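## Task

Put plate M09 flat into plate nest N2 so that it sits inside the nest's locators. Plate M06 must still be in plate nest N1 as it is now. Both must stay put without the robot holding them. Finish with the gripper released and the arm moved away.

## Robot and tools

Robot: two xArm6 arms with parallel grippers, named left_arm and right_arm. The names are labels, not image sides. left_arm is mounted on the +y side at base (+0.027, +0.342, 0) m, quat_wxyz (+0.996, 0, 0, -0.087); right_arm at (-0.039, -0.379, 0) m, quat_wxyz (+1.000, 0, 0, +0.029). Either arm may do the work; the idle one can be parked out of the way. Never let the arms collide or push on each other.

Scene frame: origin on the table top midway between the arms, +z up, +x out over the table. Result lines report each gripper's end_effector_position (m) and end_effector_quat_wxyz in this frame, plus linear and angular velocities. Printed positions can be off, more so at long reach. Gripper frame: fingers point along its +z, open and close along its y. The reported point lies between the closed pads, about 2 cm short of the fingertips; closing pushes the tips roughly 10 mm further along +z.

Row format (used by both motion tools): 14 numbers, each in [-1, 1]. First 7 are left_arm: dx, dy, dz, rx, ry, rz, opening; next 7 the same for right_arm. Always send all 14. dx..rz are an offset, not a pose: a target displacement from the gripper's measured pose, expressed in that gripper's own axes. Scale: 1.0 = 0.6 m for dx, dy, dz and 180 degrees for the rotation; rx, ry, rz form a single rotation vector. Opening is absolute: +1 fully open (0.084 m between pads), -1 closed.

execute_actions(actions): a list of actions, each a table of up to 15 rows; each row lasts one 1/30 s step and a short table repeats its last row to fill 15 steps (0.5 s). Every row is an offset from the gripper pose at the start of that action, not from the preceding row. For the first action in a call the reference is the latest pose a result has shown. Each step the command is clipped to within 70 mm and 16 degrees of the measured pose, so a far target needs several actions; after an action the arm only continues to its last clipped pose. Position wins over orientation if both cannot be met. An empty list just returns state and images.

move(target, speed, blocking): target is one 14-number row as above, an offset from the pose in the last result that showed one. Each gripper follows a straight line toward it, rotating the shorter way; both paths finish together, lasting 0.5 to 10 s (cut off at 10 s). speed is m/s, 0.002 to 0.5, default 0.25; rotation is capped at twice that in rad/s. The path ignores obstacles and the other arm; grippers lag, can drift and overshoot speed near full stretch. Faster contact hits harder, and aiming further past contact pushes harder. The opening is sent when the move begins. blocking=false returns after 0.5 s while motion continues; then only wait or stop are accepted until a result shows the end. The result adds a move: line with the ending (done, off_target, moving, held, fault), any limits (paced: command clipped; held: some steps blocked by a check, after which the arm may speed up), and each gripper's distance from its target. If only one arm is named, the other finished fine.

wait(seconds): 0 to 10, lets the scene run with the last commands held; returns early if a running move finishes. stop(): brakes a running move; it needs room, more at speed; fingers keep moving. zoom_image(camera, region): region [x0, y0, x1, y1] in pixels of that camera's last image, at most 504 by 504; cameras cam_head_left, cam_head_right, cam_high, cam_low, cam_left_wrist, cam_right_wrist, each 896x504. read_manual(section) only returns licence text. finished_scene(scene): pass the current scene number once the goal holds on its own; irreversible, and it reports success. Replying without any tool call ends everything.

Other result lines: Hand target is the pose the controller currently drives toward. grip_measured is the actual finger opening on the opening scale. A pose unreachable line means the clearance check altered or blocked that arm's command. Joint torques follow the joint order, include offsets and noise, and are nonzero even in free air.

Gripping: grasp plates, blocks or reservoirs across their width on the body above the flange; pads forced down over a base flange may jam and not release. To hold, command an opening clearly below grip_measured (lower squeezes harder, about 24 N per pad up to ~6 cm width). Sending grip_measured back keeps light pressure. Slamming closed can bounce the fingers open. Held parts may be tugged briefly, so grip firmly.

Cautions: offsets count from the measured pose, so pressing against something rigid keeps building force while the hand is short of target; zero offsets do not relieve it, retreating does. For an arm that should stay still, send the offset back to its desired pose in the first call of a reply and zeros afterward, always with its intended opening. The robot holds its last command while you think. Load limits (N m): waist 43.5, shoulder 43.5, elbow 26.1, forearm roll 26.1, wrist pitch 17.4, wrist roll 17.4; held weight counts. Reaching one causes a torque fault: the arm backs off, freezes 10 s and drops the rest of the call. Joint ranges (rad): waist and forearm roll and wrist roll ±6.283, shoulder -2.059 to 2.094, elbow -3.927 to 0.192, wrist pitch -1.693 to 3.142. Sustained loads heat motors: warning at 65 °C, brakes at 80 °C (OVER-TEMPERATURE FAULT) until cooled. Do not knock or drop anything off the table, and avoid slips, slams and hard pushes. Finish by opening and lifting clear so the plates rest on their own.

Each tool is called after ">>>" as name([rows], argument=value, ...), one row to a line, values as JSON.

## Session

>>> execute_actions(actions=[])

Scene clock: 0.00 s.
left_arm: end_effector_position=(+0.3510, +0.5513, +0.2600) grip_measured=+1.00 end_effector_quat_wxyz=(+0.088, +0.598, -0.274, +0.748) end_effector_velocity=(-0.000, +0.000, -0.000) end_effector_angular_velocity=(-0.001, +0.001, +0.002) | right_arm: end_effector_position=(+0.3598, -0.3555, +0.2500) grip_measured=+1.00 end_effector_quat_wxyz=(+0.001, +1.000, +0.029, +0.000) end_effector_velocity=(-0.000, +0.000, +0.000) end_effector_angular_velocity=(-0.000, +0.000, +0.000)
Joint positions: left_arm=[ 1.484  0.092 -0.63  -1.393  1.832  2.92   0.084] | right_arm=[ 0.003 -0.267 -0.927 -0.002  1.193  0.002  0.084]
Joint velocities: left_arm=[ 0.001  0.001  0.001 -0.    -0.001 -0.     0.   ] | right_arm=[ 0. -0. -0. -0.  0.  0. -0.]
Joint torques (N m, as the arm reports them, + toward a larger angle): no reading
Hand target (left_arm): +0.351, +0.551, +0.260; +0.088, +0.598, -0.274, +0.748
Hand target (right_arm): +0.360, -0.355, +0.250; +0.001, +1.000, +0.029, +0.000

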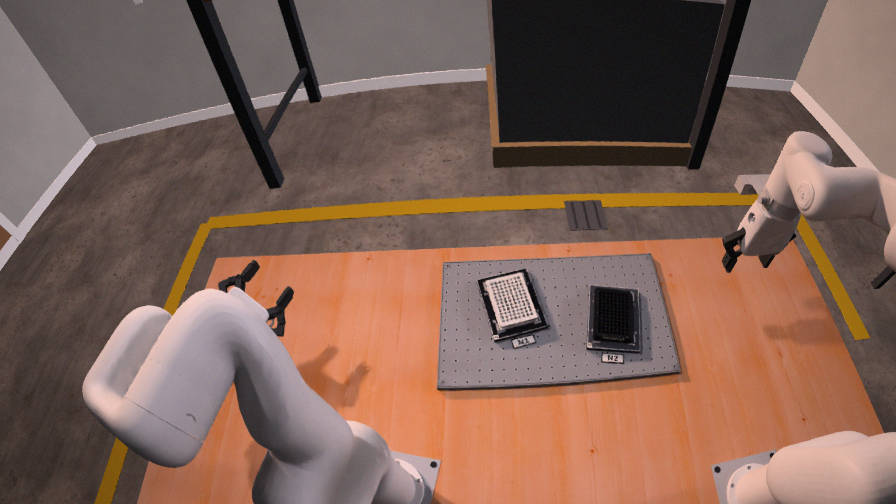

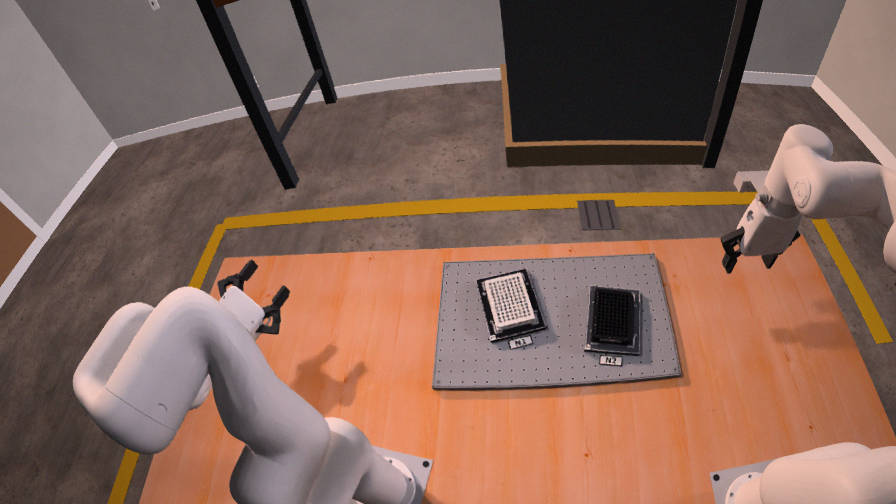

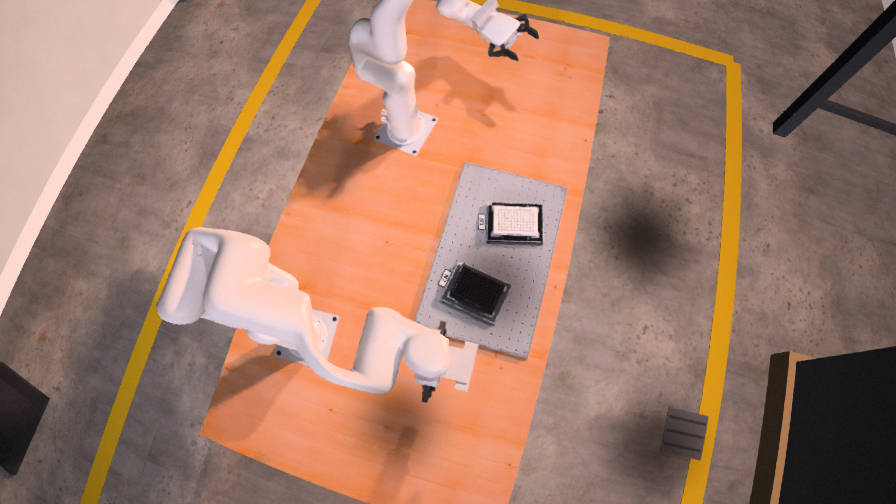

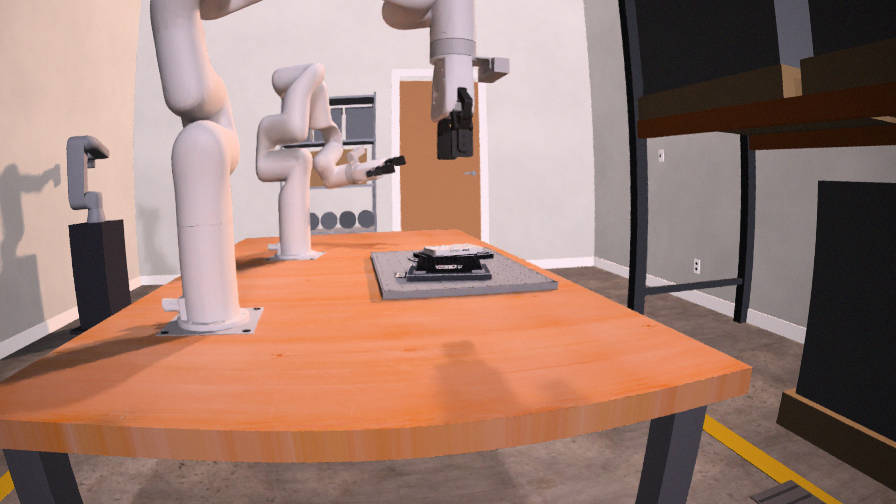

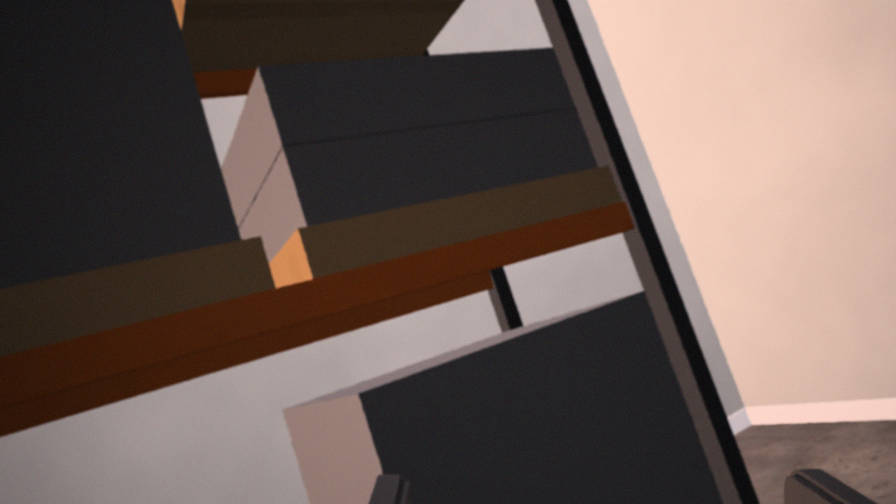

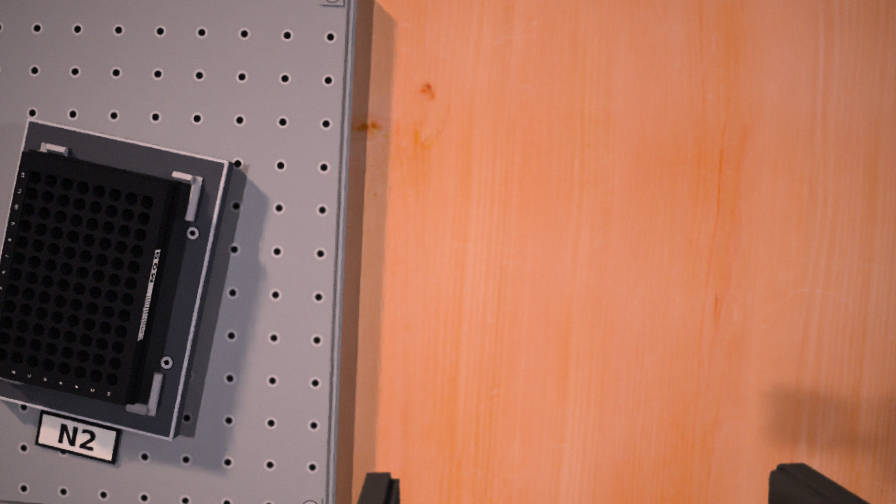

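>>> move(target=[0,0,0,0,0,0,1,-0.02,-0.29,0.08,0,0,0.06,1])

Scene clock: 5.50 s.
left_arm: end_effector_position=(+0.3510, +0.5513, +0.2600) grip_measured=+1.00 end_effector_quat_wxyz=(+0.088, +0.598, -0.274, +0.748) end_effector_velocity=(+0.000, +0.000, -0.000) end_effector_angular_velocity=(+0.001, -0.000, +0.001) | right_arm: end_effector_position=(+0.3377, -0.1824, +0.2024) grip_measured=+1.00 end_effector_quat_wxyz=(-0.000, +0.998, -0.065, +0.001) end_effector_velocity=(-0.002, +0.001, -0.002) end_effector_angular_velocity=(-0.002, +0.004, -0.001)
Joint positions: left_arm=[ 1.484  0.092 -0.63  -1.393  1.832  2.92   0.084] | right_arm=[ 0.423 -0.142 -0.911  0.     1.051  0.611  0.084]
Joint velocities: left_arm=[ 0.     0.     0.    -0.001 -0.     0.001 -0.   ] | right_arm=[ 0.003  0.002  0.002  0.     0.001  0.004 -0.   ]
Joint torques (N m, as the arm reports them, + toward a larger angle): left_arm=[  0.65 -23.17  -9.07  -2.07   2.19  -0.15] | right_arm=[ -0.58 -11.48 -14.81  -0.87  -2.03   0.06]
Hand target (left_arm): +0.351, +0.551, +0.260; +0.088, +0.598, -0.274, +0.748
Hand target (right_arm): +0.337, -0.182, +0.202; -0.000, +0.998, -0.065, +0.000
Off the commanded pose (left_arm): 0.000 m, 0 deg.
Off the commanded pose (right_arm): 0.001 m, 0 deg.
move: done

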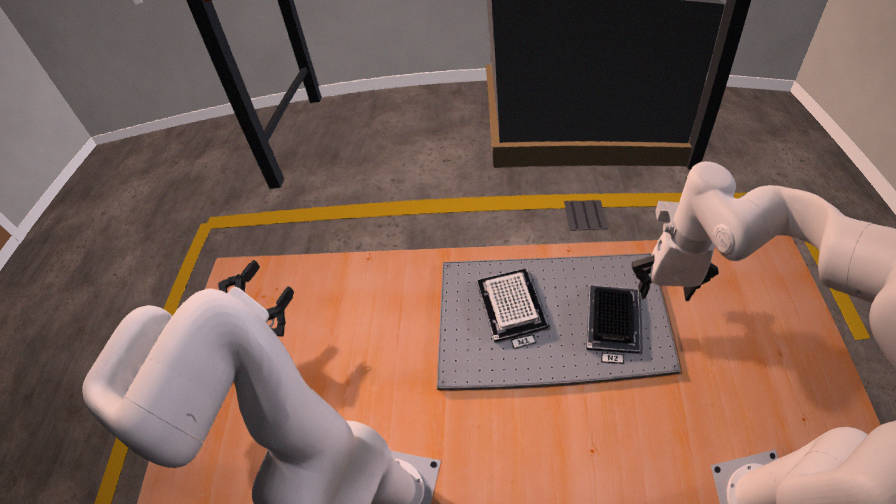

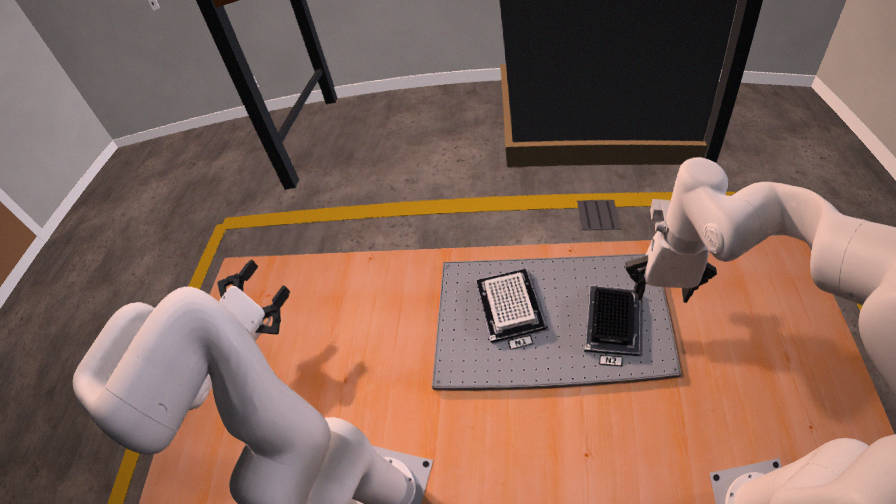

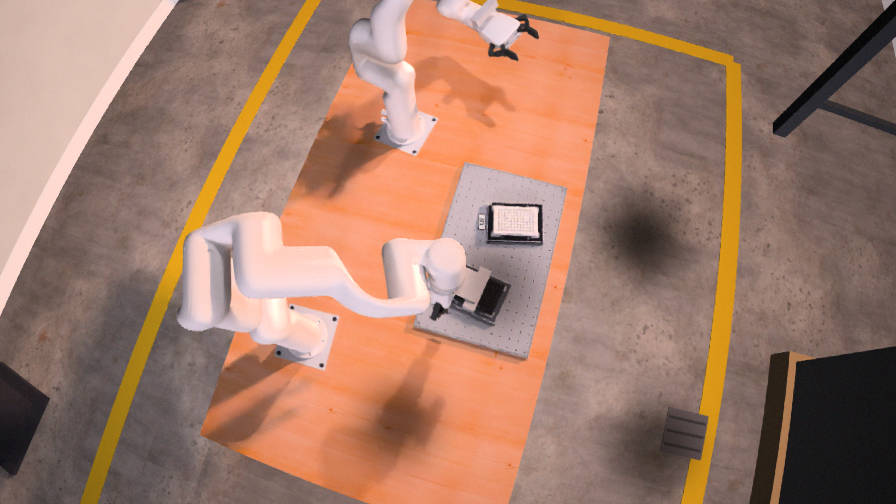

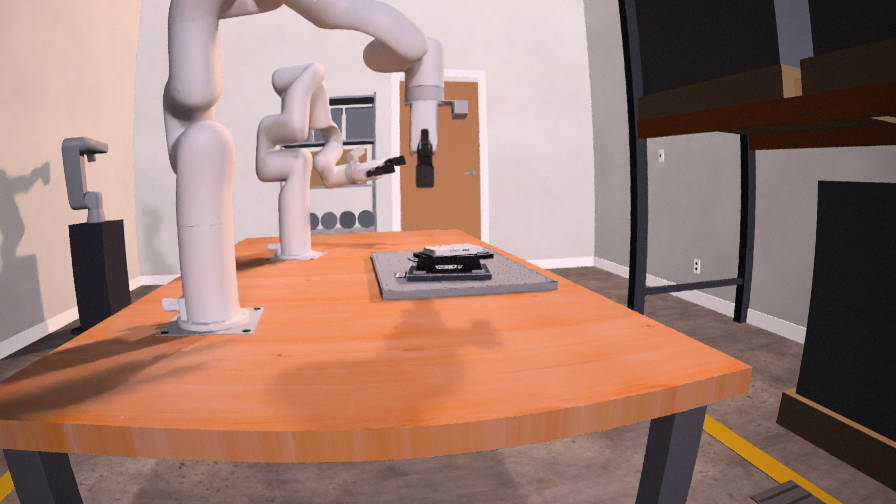

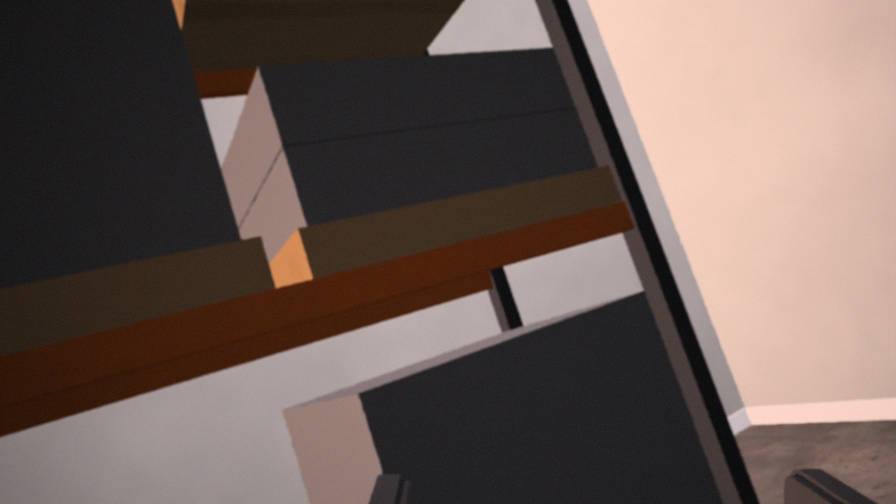

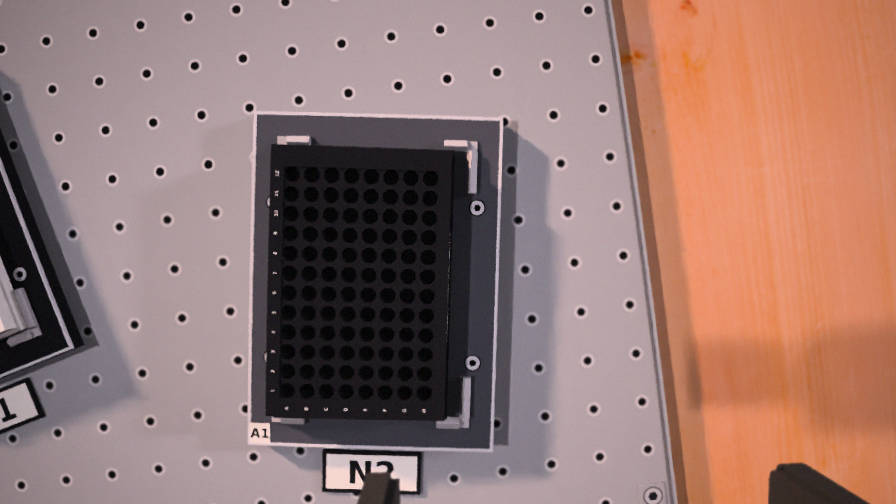

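>>> move(target=[0,0,0,0,0,0,1,0.088,-0.25,0.17,0,0,0,-1], speed=0.2)

>>> move(target=[0,0,0,0,0,0,1,0,0,0.057,0,0,0,-1], speed=0.04)

>>> zoom_image(camera="cam_low", region=[390, 200, 510, 290])

>>> zoom_image(camera="cam_head_left", region=[530, 240, 670, 380])

Scene clock: 16.10 s.
left_arm: end_effector_position=(+0.3510, +0.5513, +0.2600) grip_measured=+1.00 end_effector_quat_wxyz=(+0.088, +0.598, -0.274, +0.748) end_effector_velocity=(+0.000, +0.000, +0.000) end_effector_angular_velocity=(+0.001, -0.000, -0.000) | right_arm: end_effector_position=(+0.4094, -0.0402, +0.1011) grip_measured=-1.00 end_effector_quat_wxyz=(-0.001, +0.998, -0.065, +0.001) end_effector_velocity=(-0.002, -0.001, -0.006) end_effector_angular_velocity=(-0.007, +0.010, +0.001)
Joint positions: left_arm=[ 1.484  0.092 -0.63  -1.393  1.832  2.92   0.084] | right_arm=[ 0.589  0.434 -1.34   0.001  0.903  0.776  0.   ]
Joint velocities: left_arm=[-0.001 -0.    -0.001 -0.    -0.     0.001 -0.   ] | right_arm=[ 0.     0.008  0.003  0.     0.002 -0.001  0.   ]
Joint torques (N m, as the arm reports them, + toward a larger angle): left_arm=[  0.64 -23.15  -9.38  -1.61   2.27   0.24] | right_arm=[ -0.23 -18.61 -14.01  -0.82  -2.04  -0.08]
Hand target (left_arm): +0.351, +0.551, +0.260; +0.088, +0.598, -0.274, +0.748
Hand target (right_arm): +0.409, -0.040, +0.100; -0.001, +0.998, -0.065, +0.000
Off the commanded pose (left_arm): 0.000 m, 0 deg.
Off the commanded pose (right_arm): 0.001 m, 0 deg.
move: done

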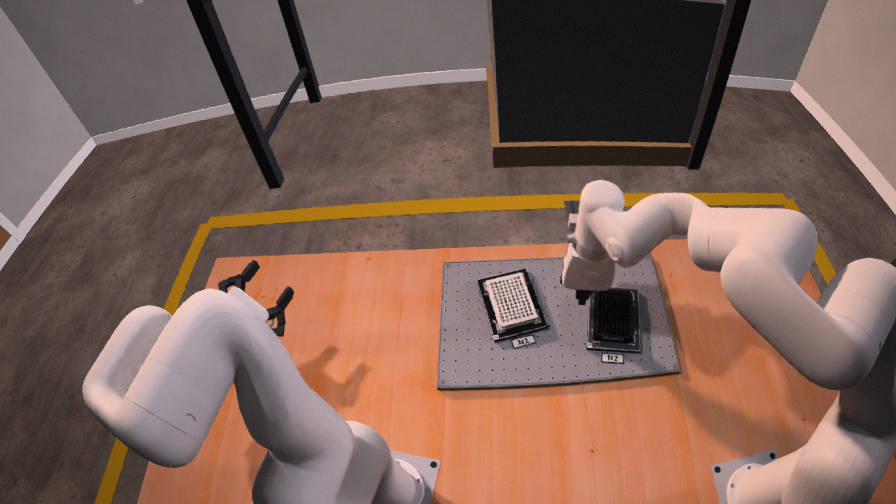

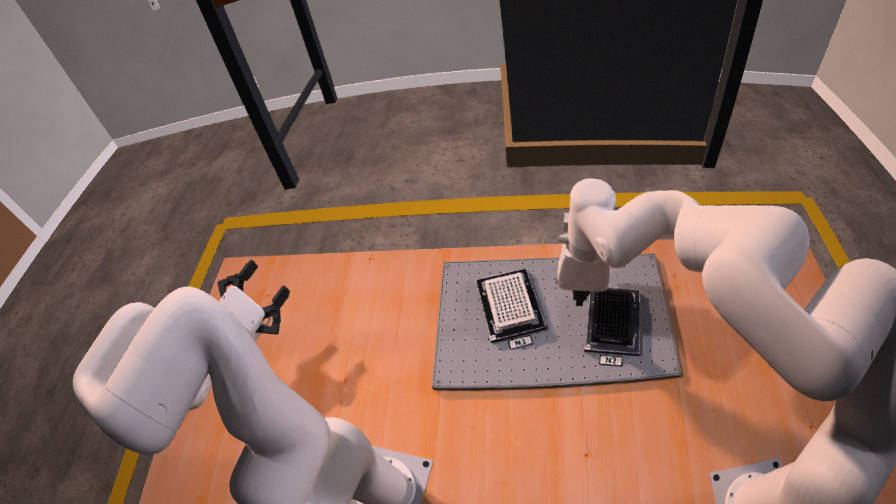

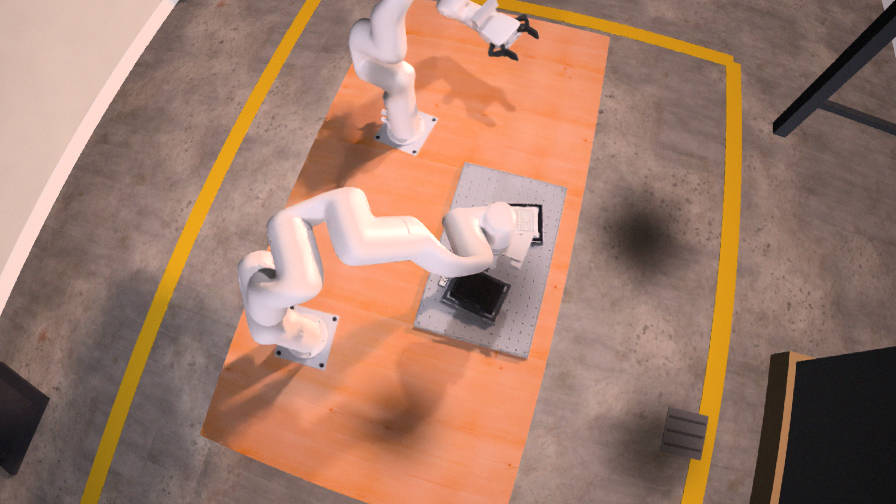

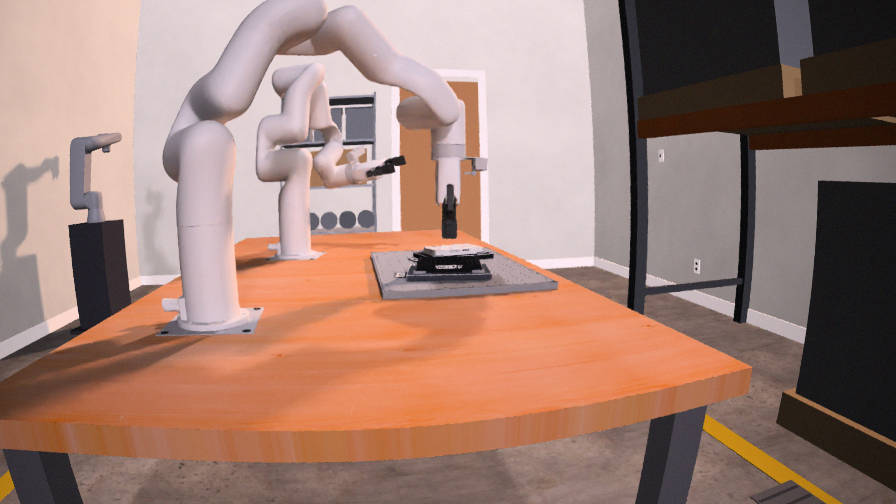

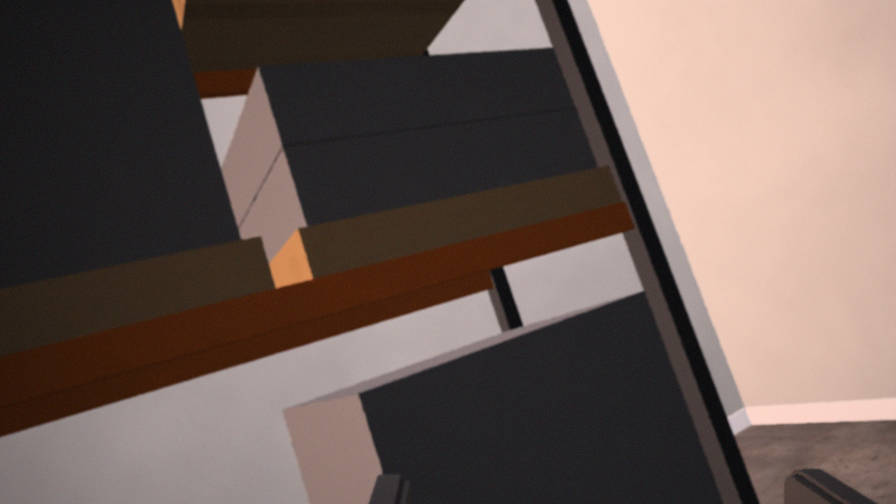

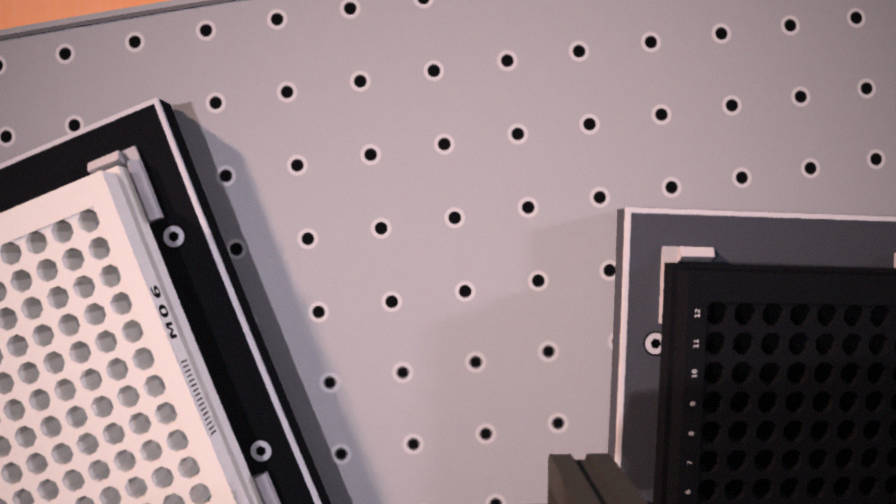

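Scene clock: 17.27 s.
left_arm: end_effector_position=(+0.3510, +0.5513, +0.2600) grip_measured=+1.00 end_effector_quat_wxyz=(+0.088, +0.598, -0.274, +0.748) end_effector_velocity=(-0.000, -0.000, -0.000) end_effector_angular_velocity=(-0.001, +0.000, -0.000) | right_arm: end_effector_position=(+0.4095, -0.0399, +0.0671) grip_measured=-1.00 end_effector_quat_wxyz=(-0.001, +0.998, -0.065, +0.001) end_effector_velocity=(+0.002, +0.001, +0.003) end_effector_angular_velocity=(+0.004, -0.006, -0.000)
Joint positions: left_arm=[ 1.484  0.092 -0.63  -1.393  1.832  2.92   0.084] | right_arm=[ 0.59   0.489 -1.317  0.001  0.824  0.776  0.   ]
Joint velocities: left_arm=[ 0.001 -0.     0.001  0.001  0.001 -0.     0.   ] | right_arm=[-0.    -0.003 -0.003  0.    -0.001  0.     0.   ]
Joint torques (N m, as the arm reports them, + toward a larger angle): left_arm=[  0.84 -22.72  -9.06  -2.11   2.31   0.13] | right_arm=[  0.44 -18.61 -13.39  -0.75  -1.73   0.04]
Hand target (left_arm): +0.351, +0.551, +0.260; +0.088, +0.598, -0.274, +0.748
Hand target (right_arm): +0.409, -0.040, +0.067; -0.001, +0.998, -0.065, +0.001
Off the commanded pose (left_arm): 0.000 m, 0 deg.
Off the commanded pose (right_arm): 0.000 m, 0 deg.
move: done

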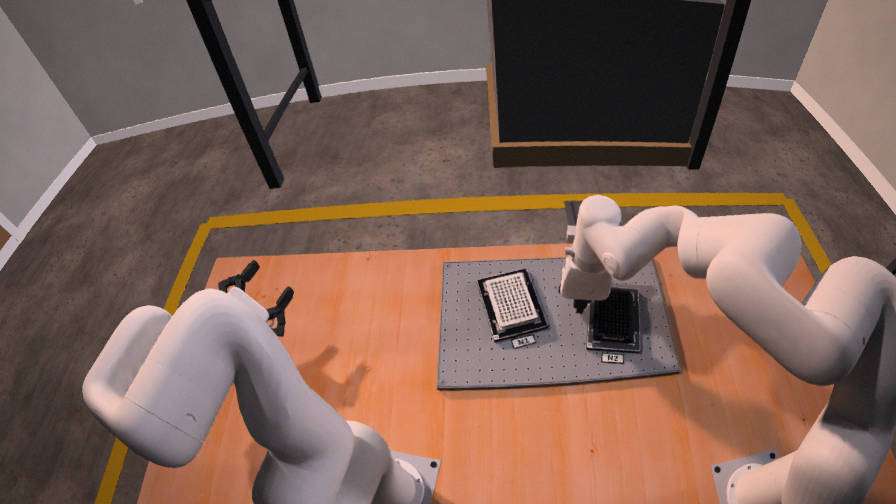

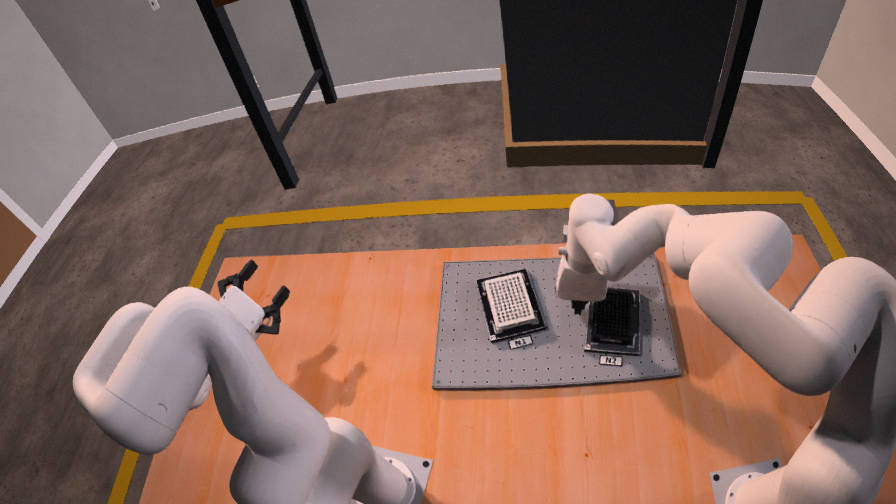

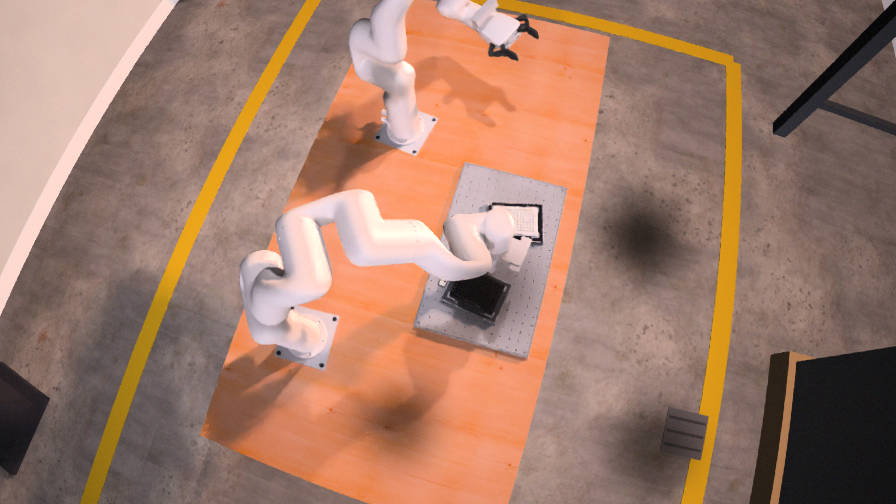

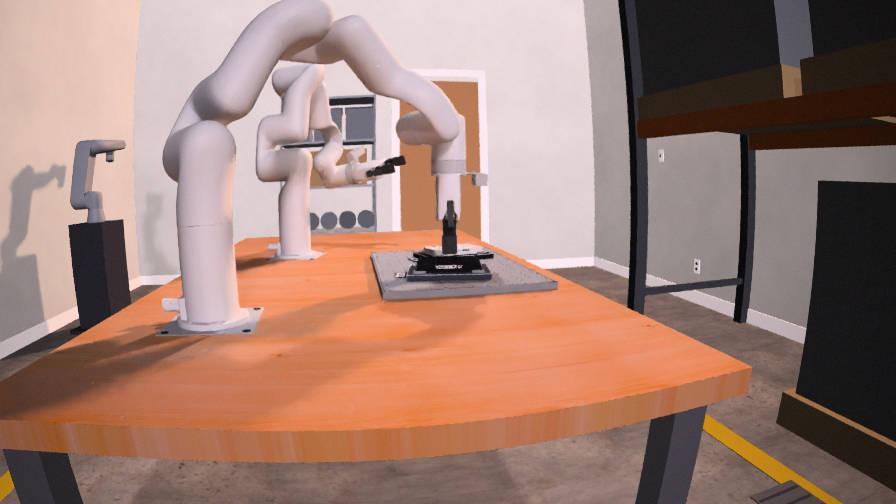

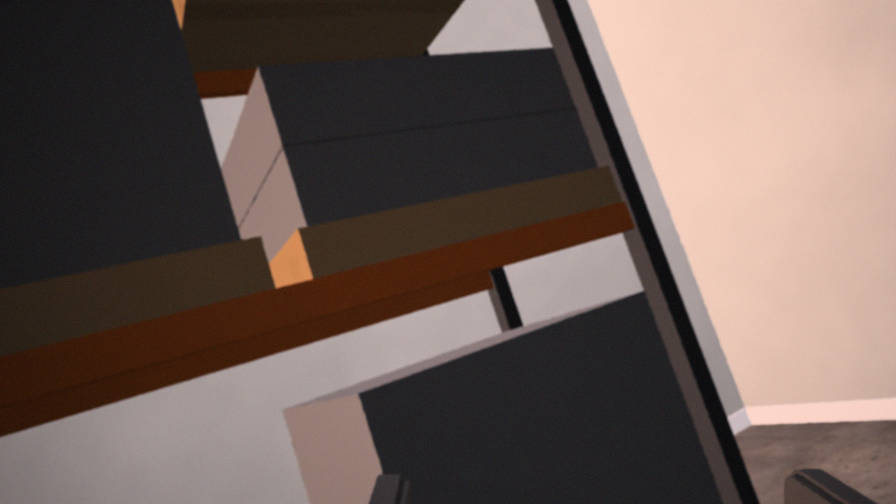

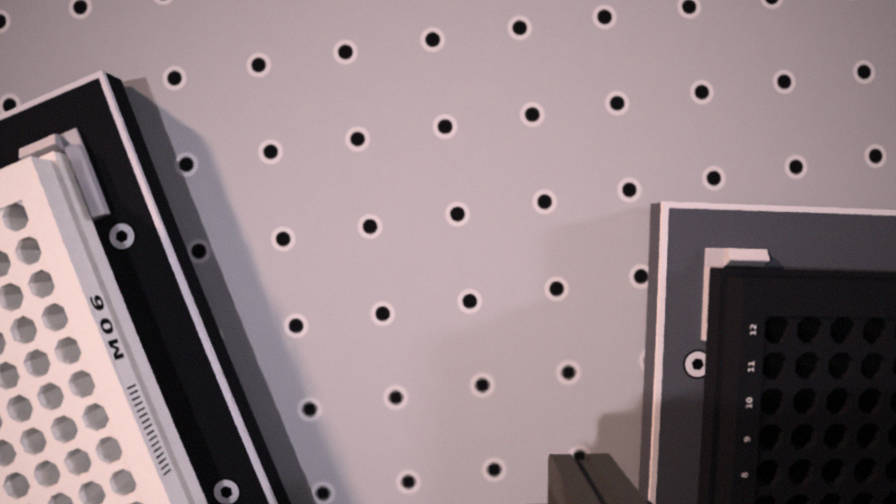

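Region (390, 200, 510, 290) of cam_low's 896x504 image, scaled by 4.200, with more detail than that image has; it fills the top 378 rows of this view, and the rest is white.

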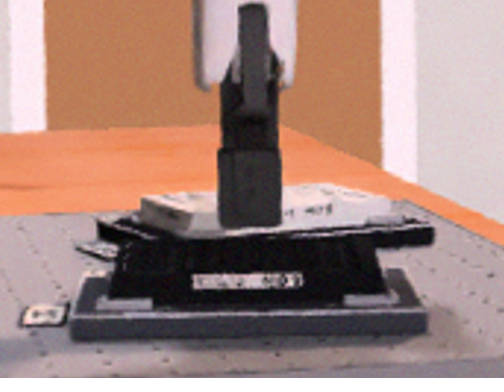

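Region (530, 240, 670, 380) of cam_head_left's 896x504 image, scaled by 3.600, with more detail than that image has.

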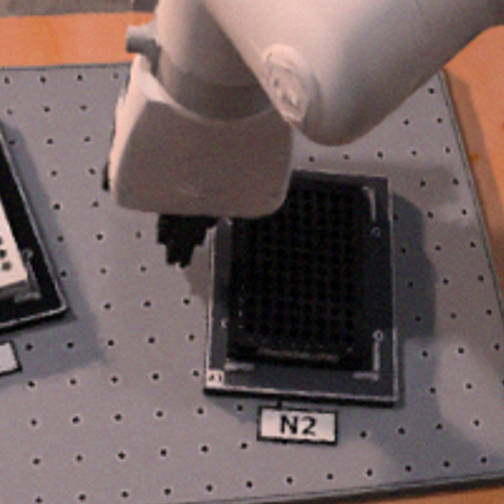

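>>> move(target=[0,0,0,0,0,0,1,0,0.034,0,0,0,0,-1], speed=0.015)

>>> zoom_image(camera="cam_head_left", region=[530, 240, 670, 380])

Scene clock: 25.93 s.
left_arm: end_effector_position=(+0.3510, +0.5513, +0.2600) grip_measured=+1.00 end_effector_quat_wxyz=(+0.088, +0.598, -0.274, +0.748) end_effector_velocity=(+0.000, +0.000, +0.000) end_effector_angular_velocity=(-0.001, -0.001, +0.002) | right_arm: end_effector_position=(+0.4069, -0.0602, +0.0671) grip_measured=-1.00 end_effector_quat_wxyz=(-0.001, +0.998, -0.065, +0.001) end_effector_velocity=(-0.000, +0.000, -0.000) end_effector_angular_velocity=(+0.000, -0.001, +0.001)
Joint positions: left_arm=[ 1.484  0.092 -0.63  -1.393  1.832  2.92   0.084] | right_arm=[ 0.563  0.447 -1.25   0.001  0.8    0.749  0.   ]
Joint velocities: left_arm=[ 0.     0.001  0.    -0.002  0.     0.     0.   ] | right_arm=[ 0.001 -0.001  0.002 -0.    -0.002  0.     0.   ]
Joint torques (N m, as the arm reports them, + toward a larger angle): left_arm=[  0.03 -23.01  -9.    -1.9    2.25   0.14] | right_arm=[ -0.5  -18.34 -13.63  -1.15  -1.84   0.15]
Hand target (left_arm): +0.351, +0.551, +0.260; +0.088, +0.598, -0.274, +0.748
Hand target (right_arm): +0.407, -0.060, +0.067; -0.001, +0.998, -0.065, +0.001
Off the commanded pose (left_arm): 0.000 m, 0 deg.
Off the commanded pose (right_arm): 0.000 m, 0 deg.
move: done

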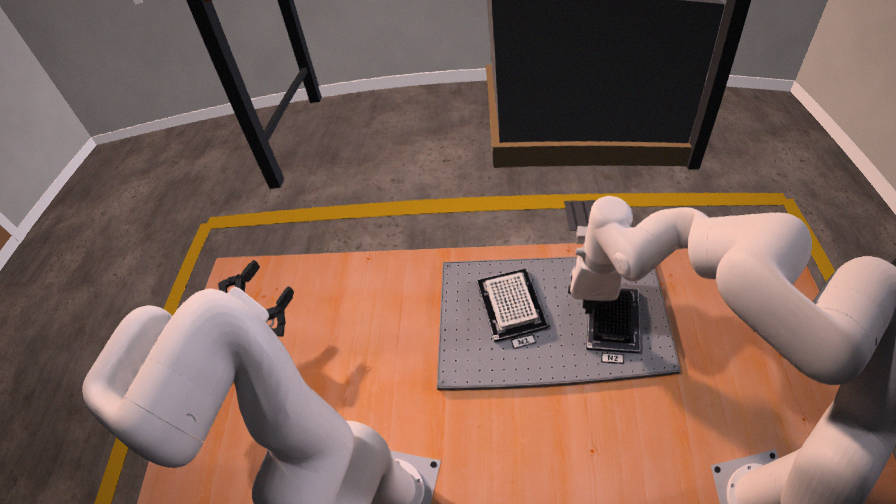

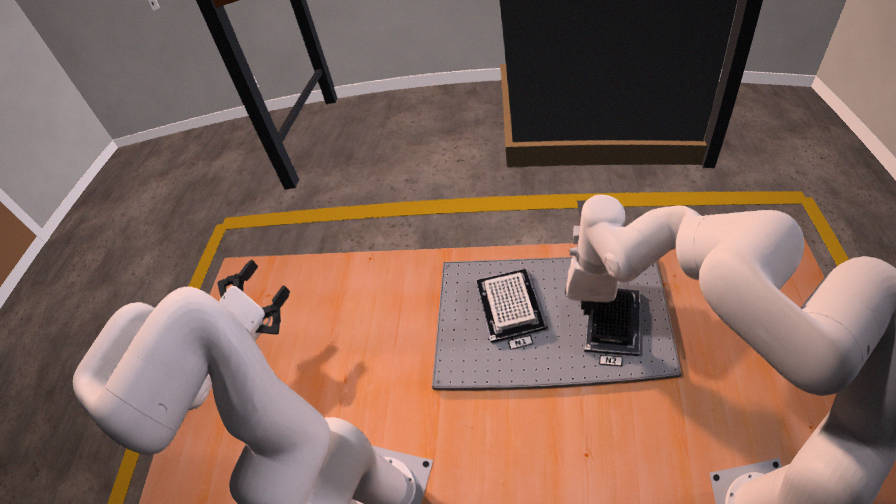

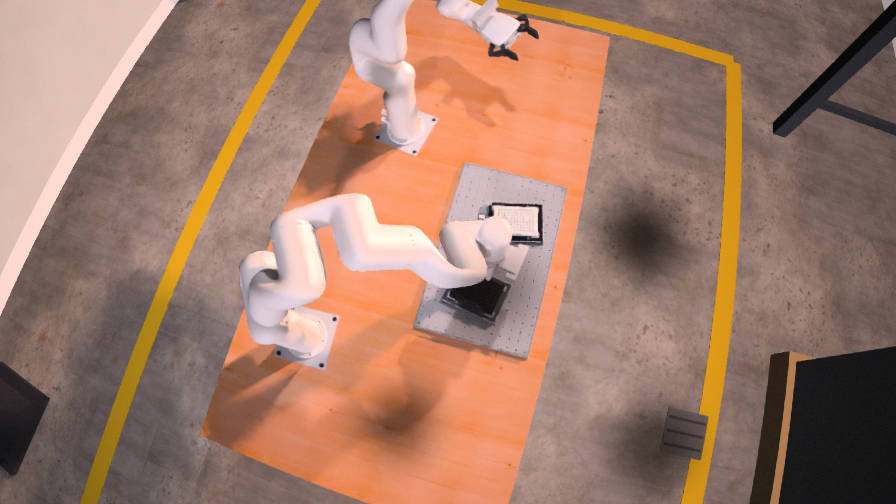

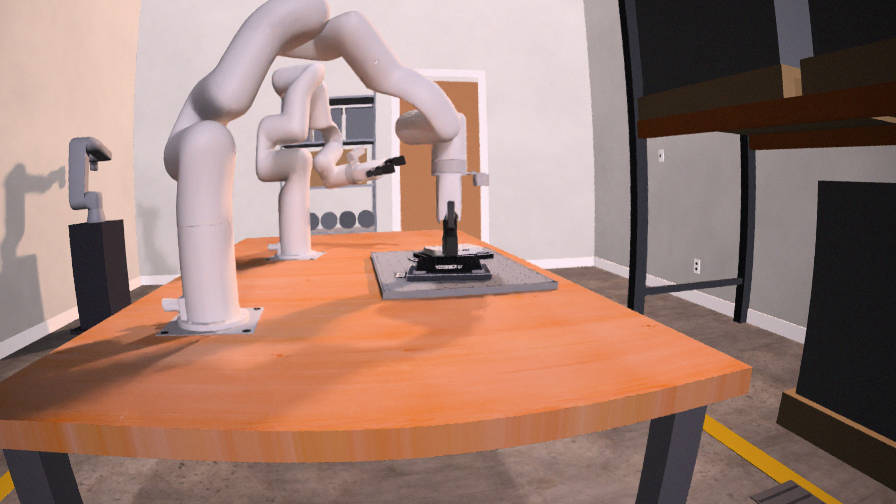

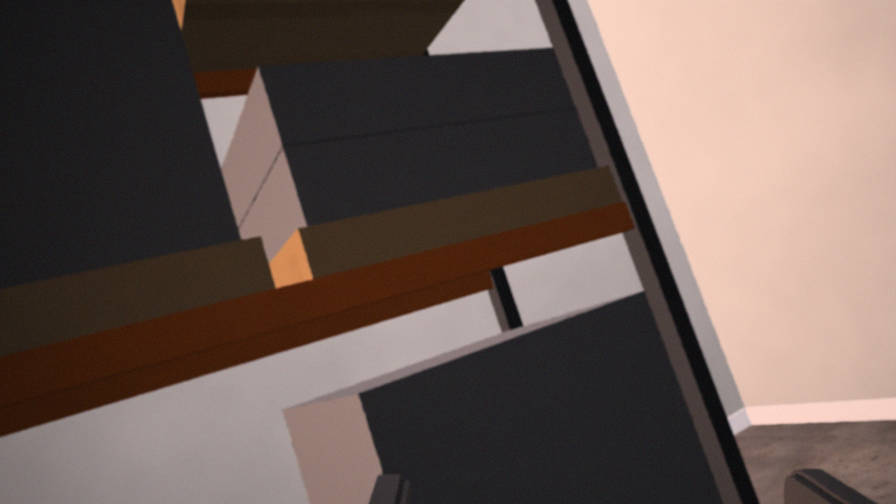

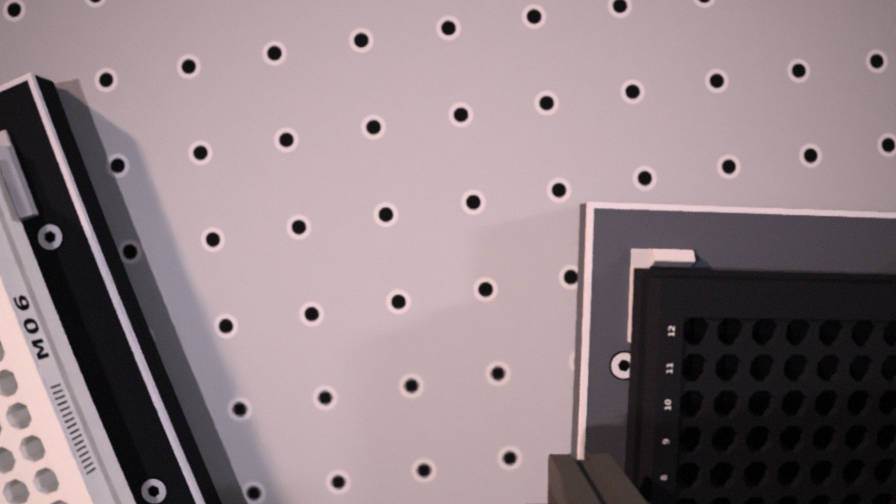

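Region (530, 240, 670, 380) of cam_head_left's 896x504 image, scaled by 3.600, with more detail than that image has.

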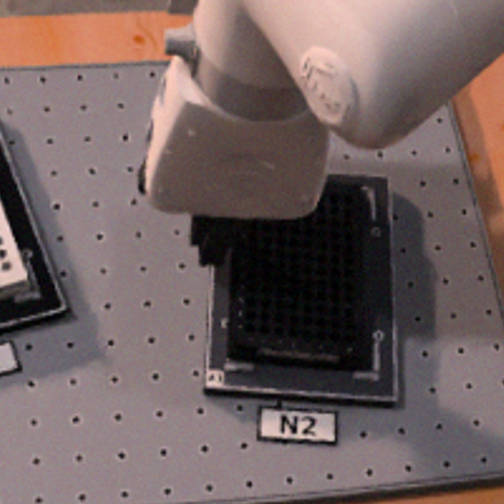

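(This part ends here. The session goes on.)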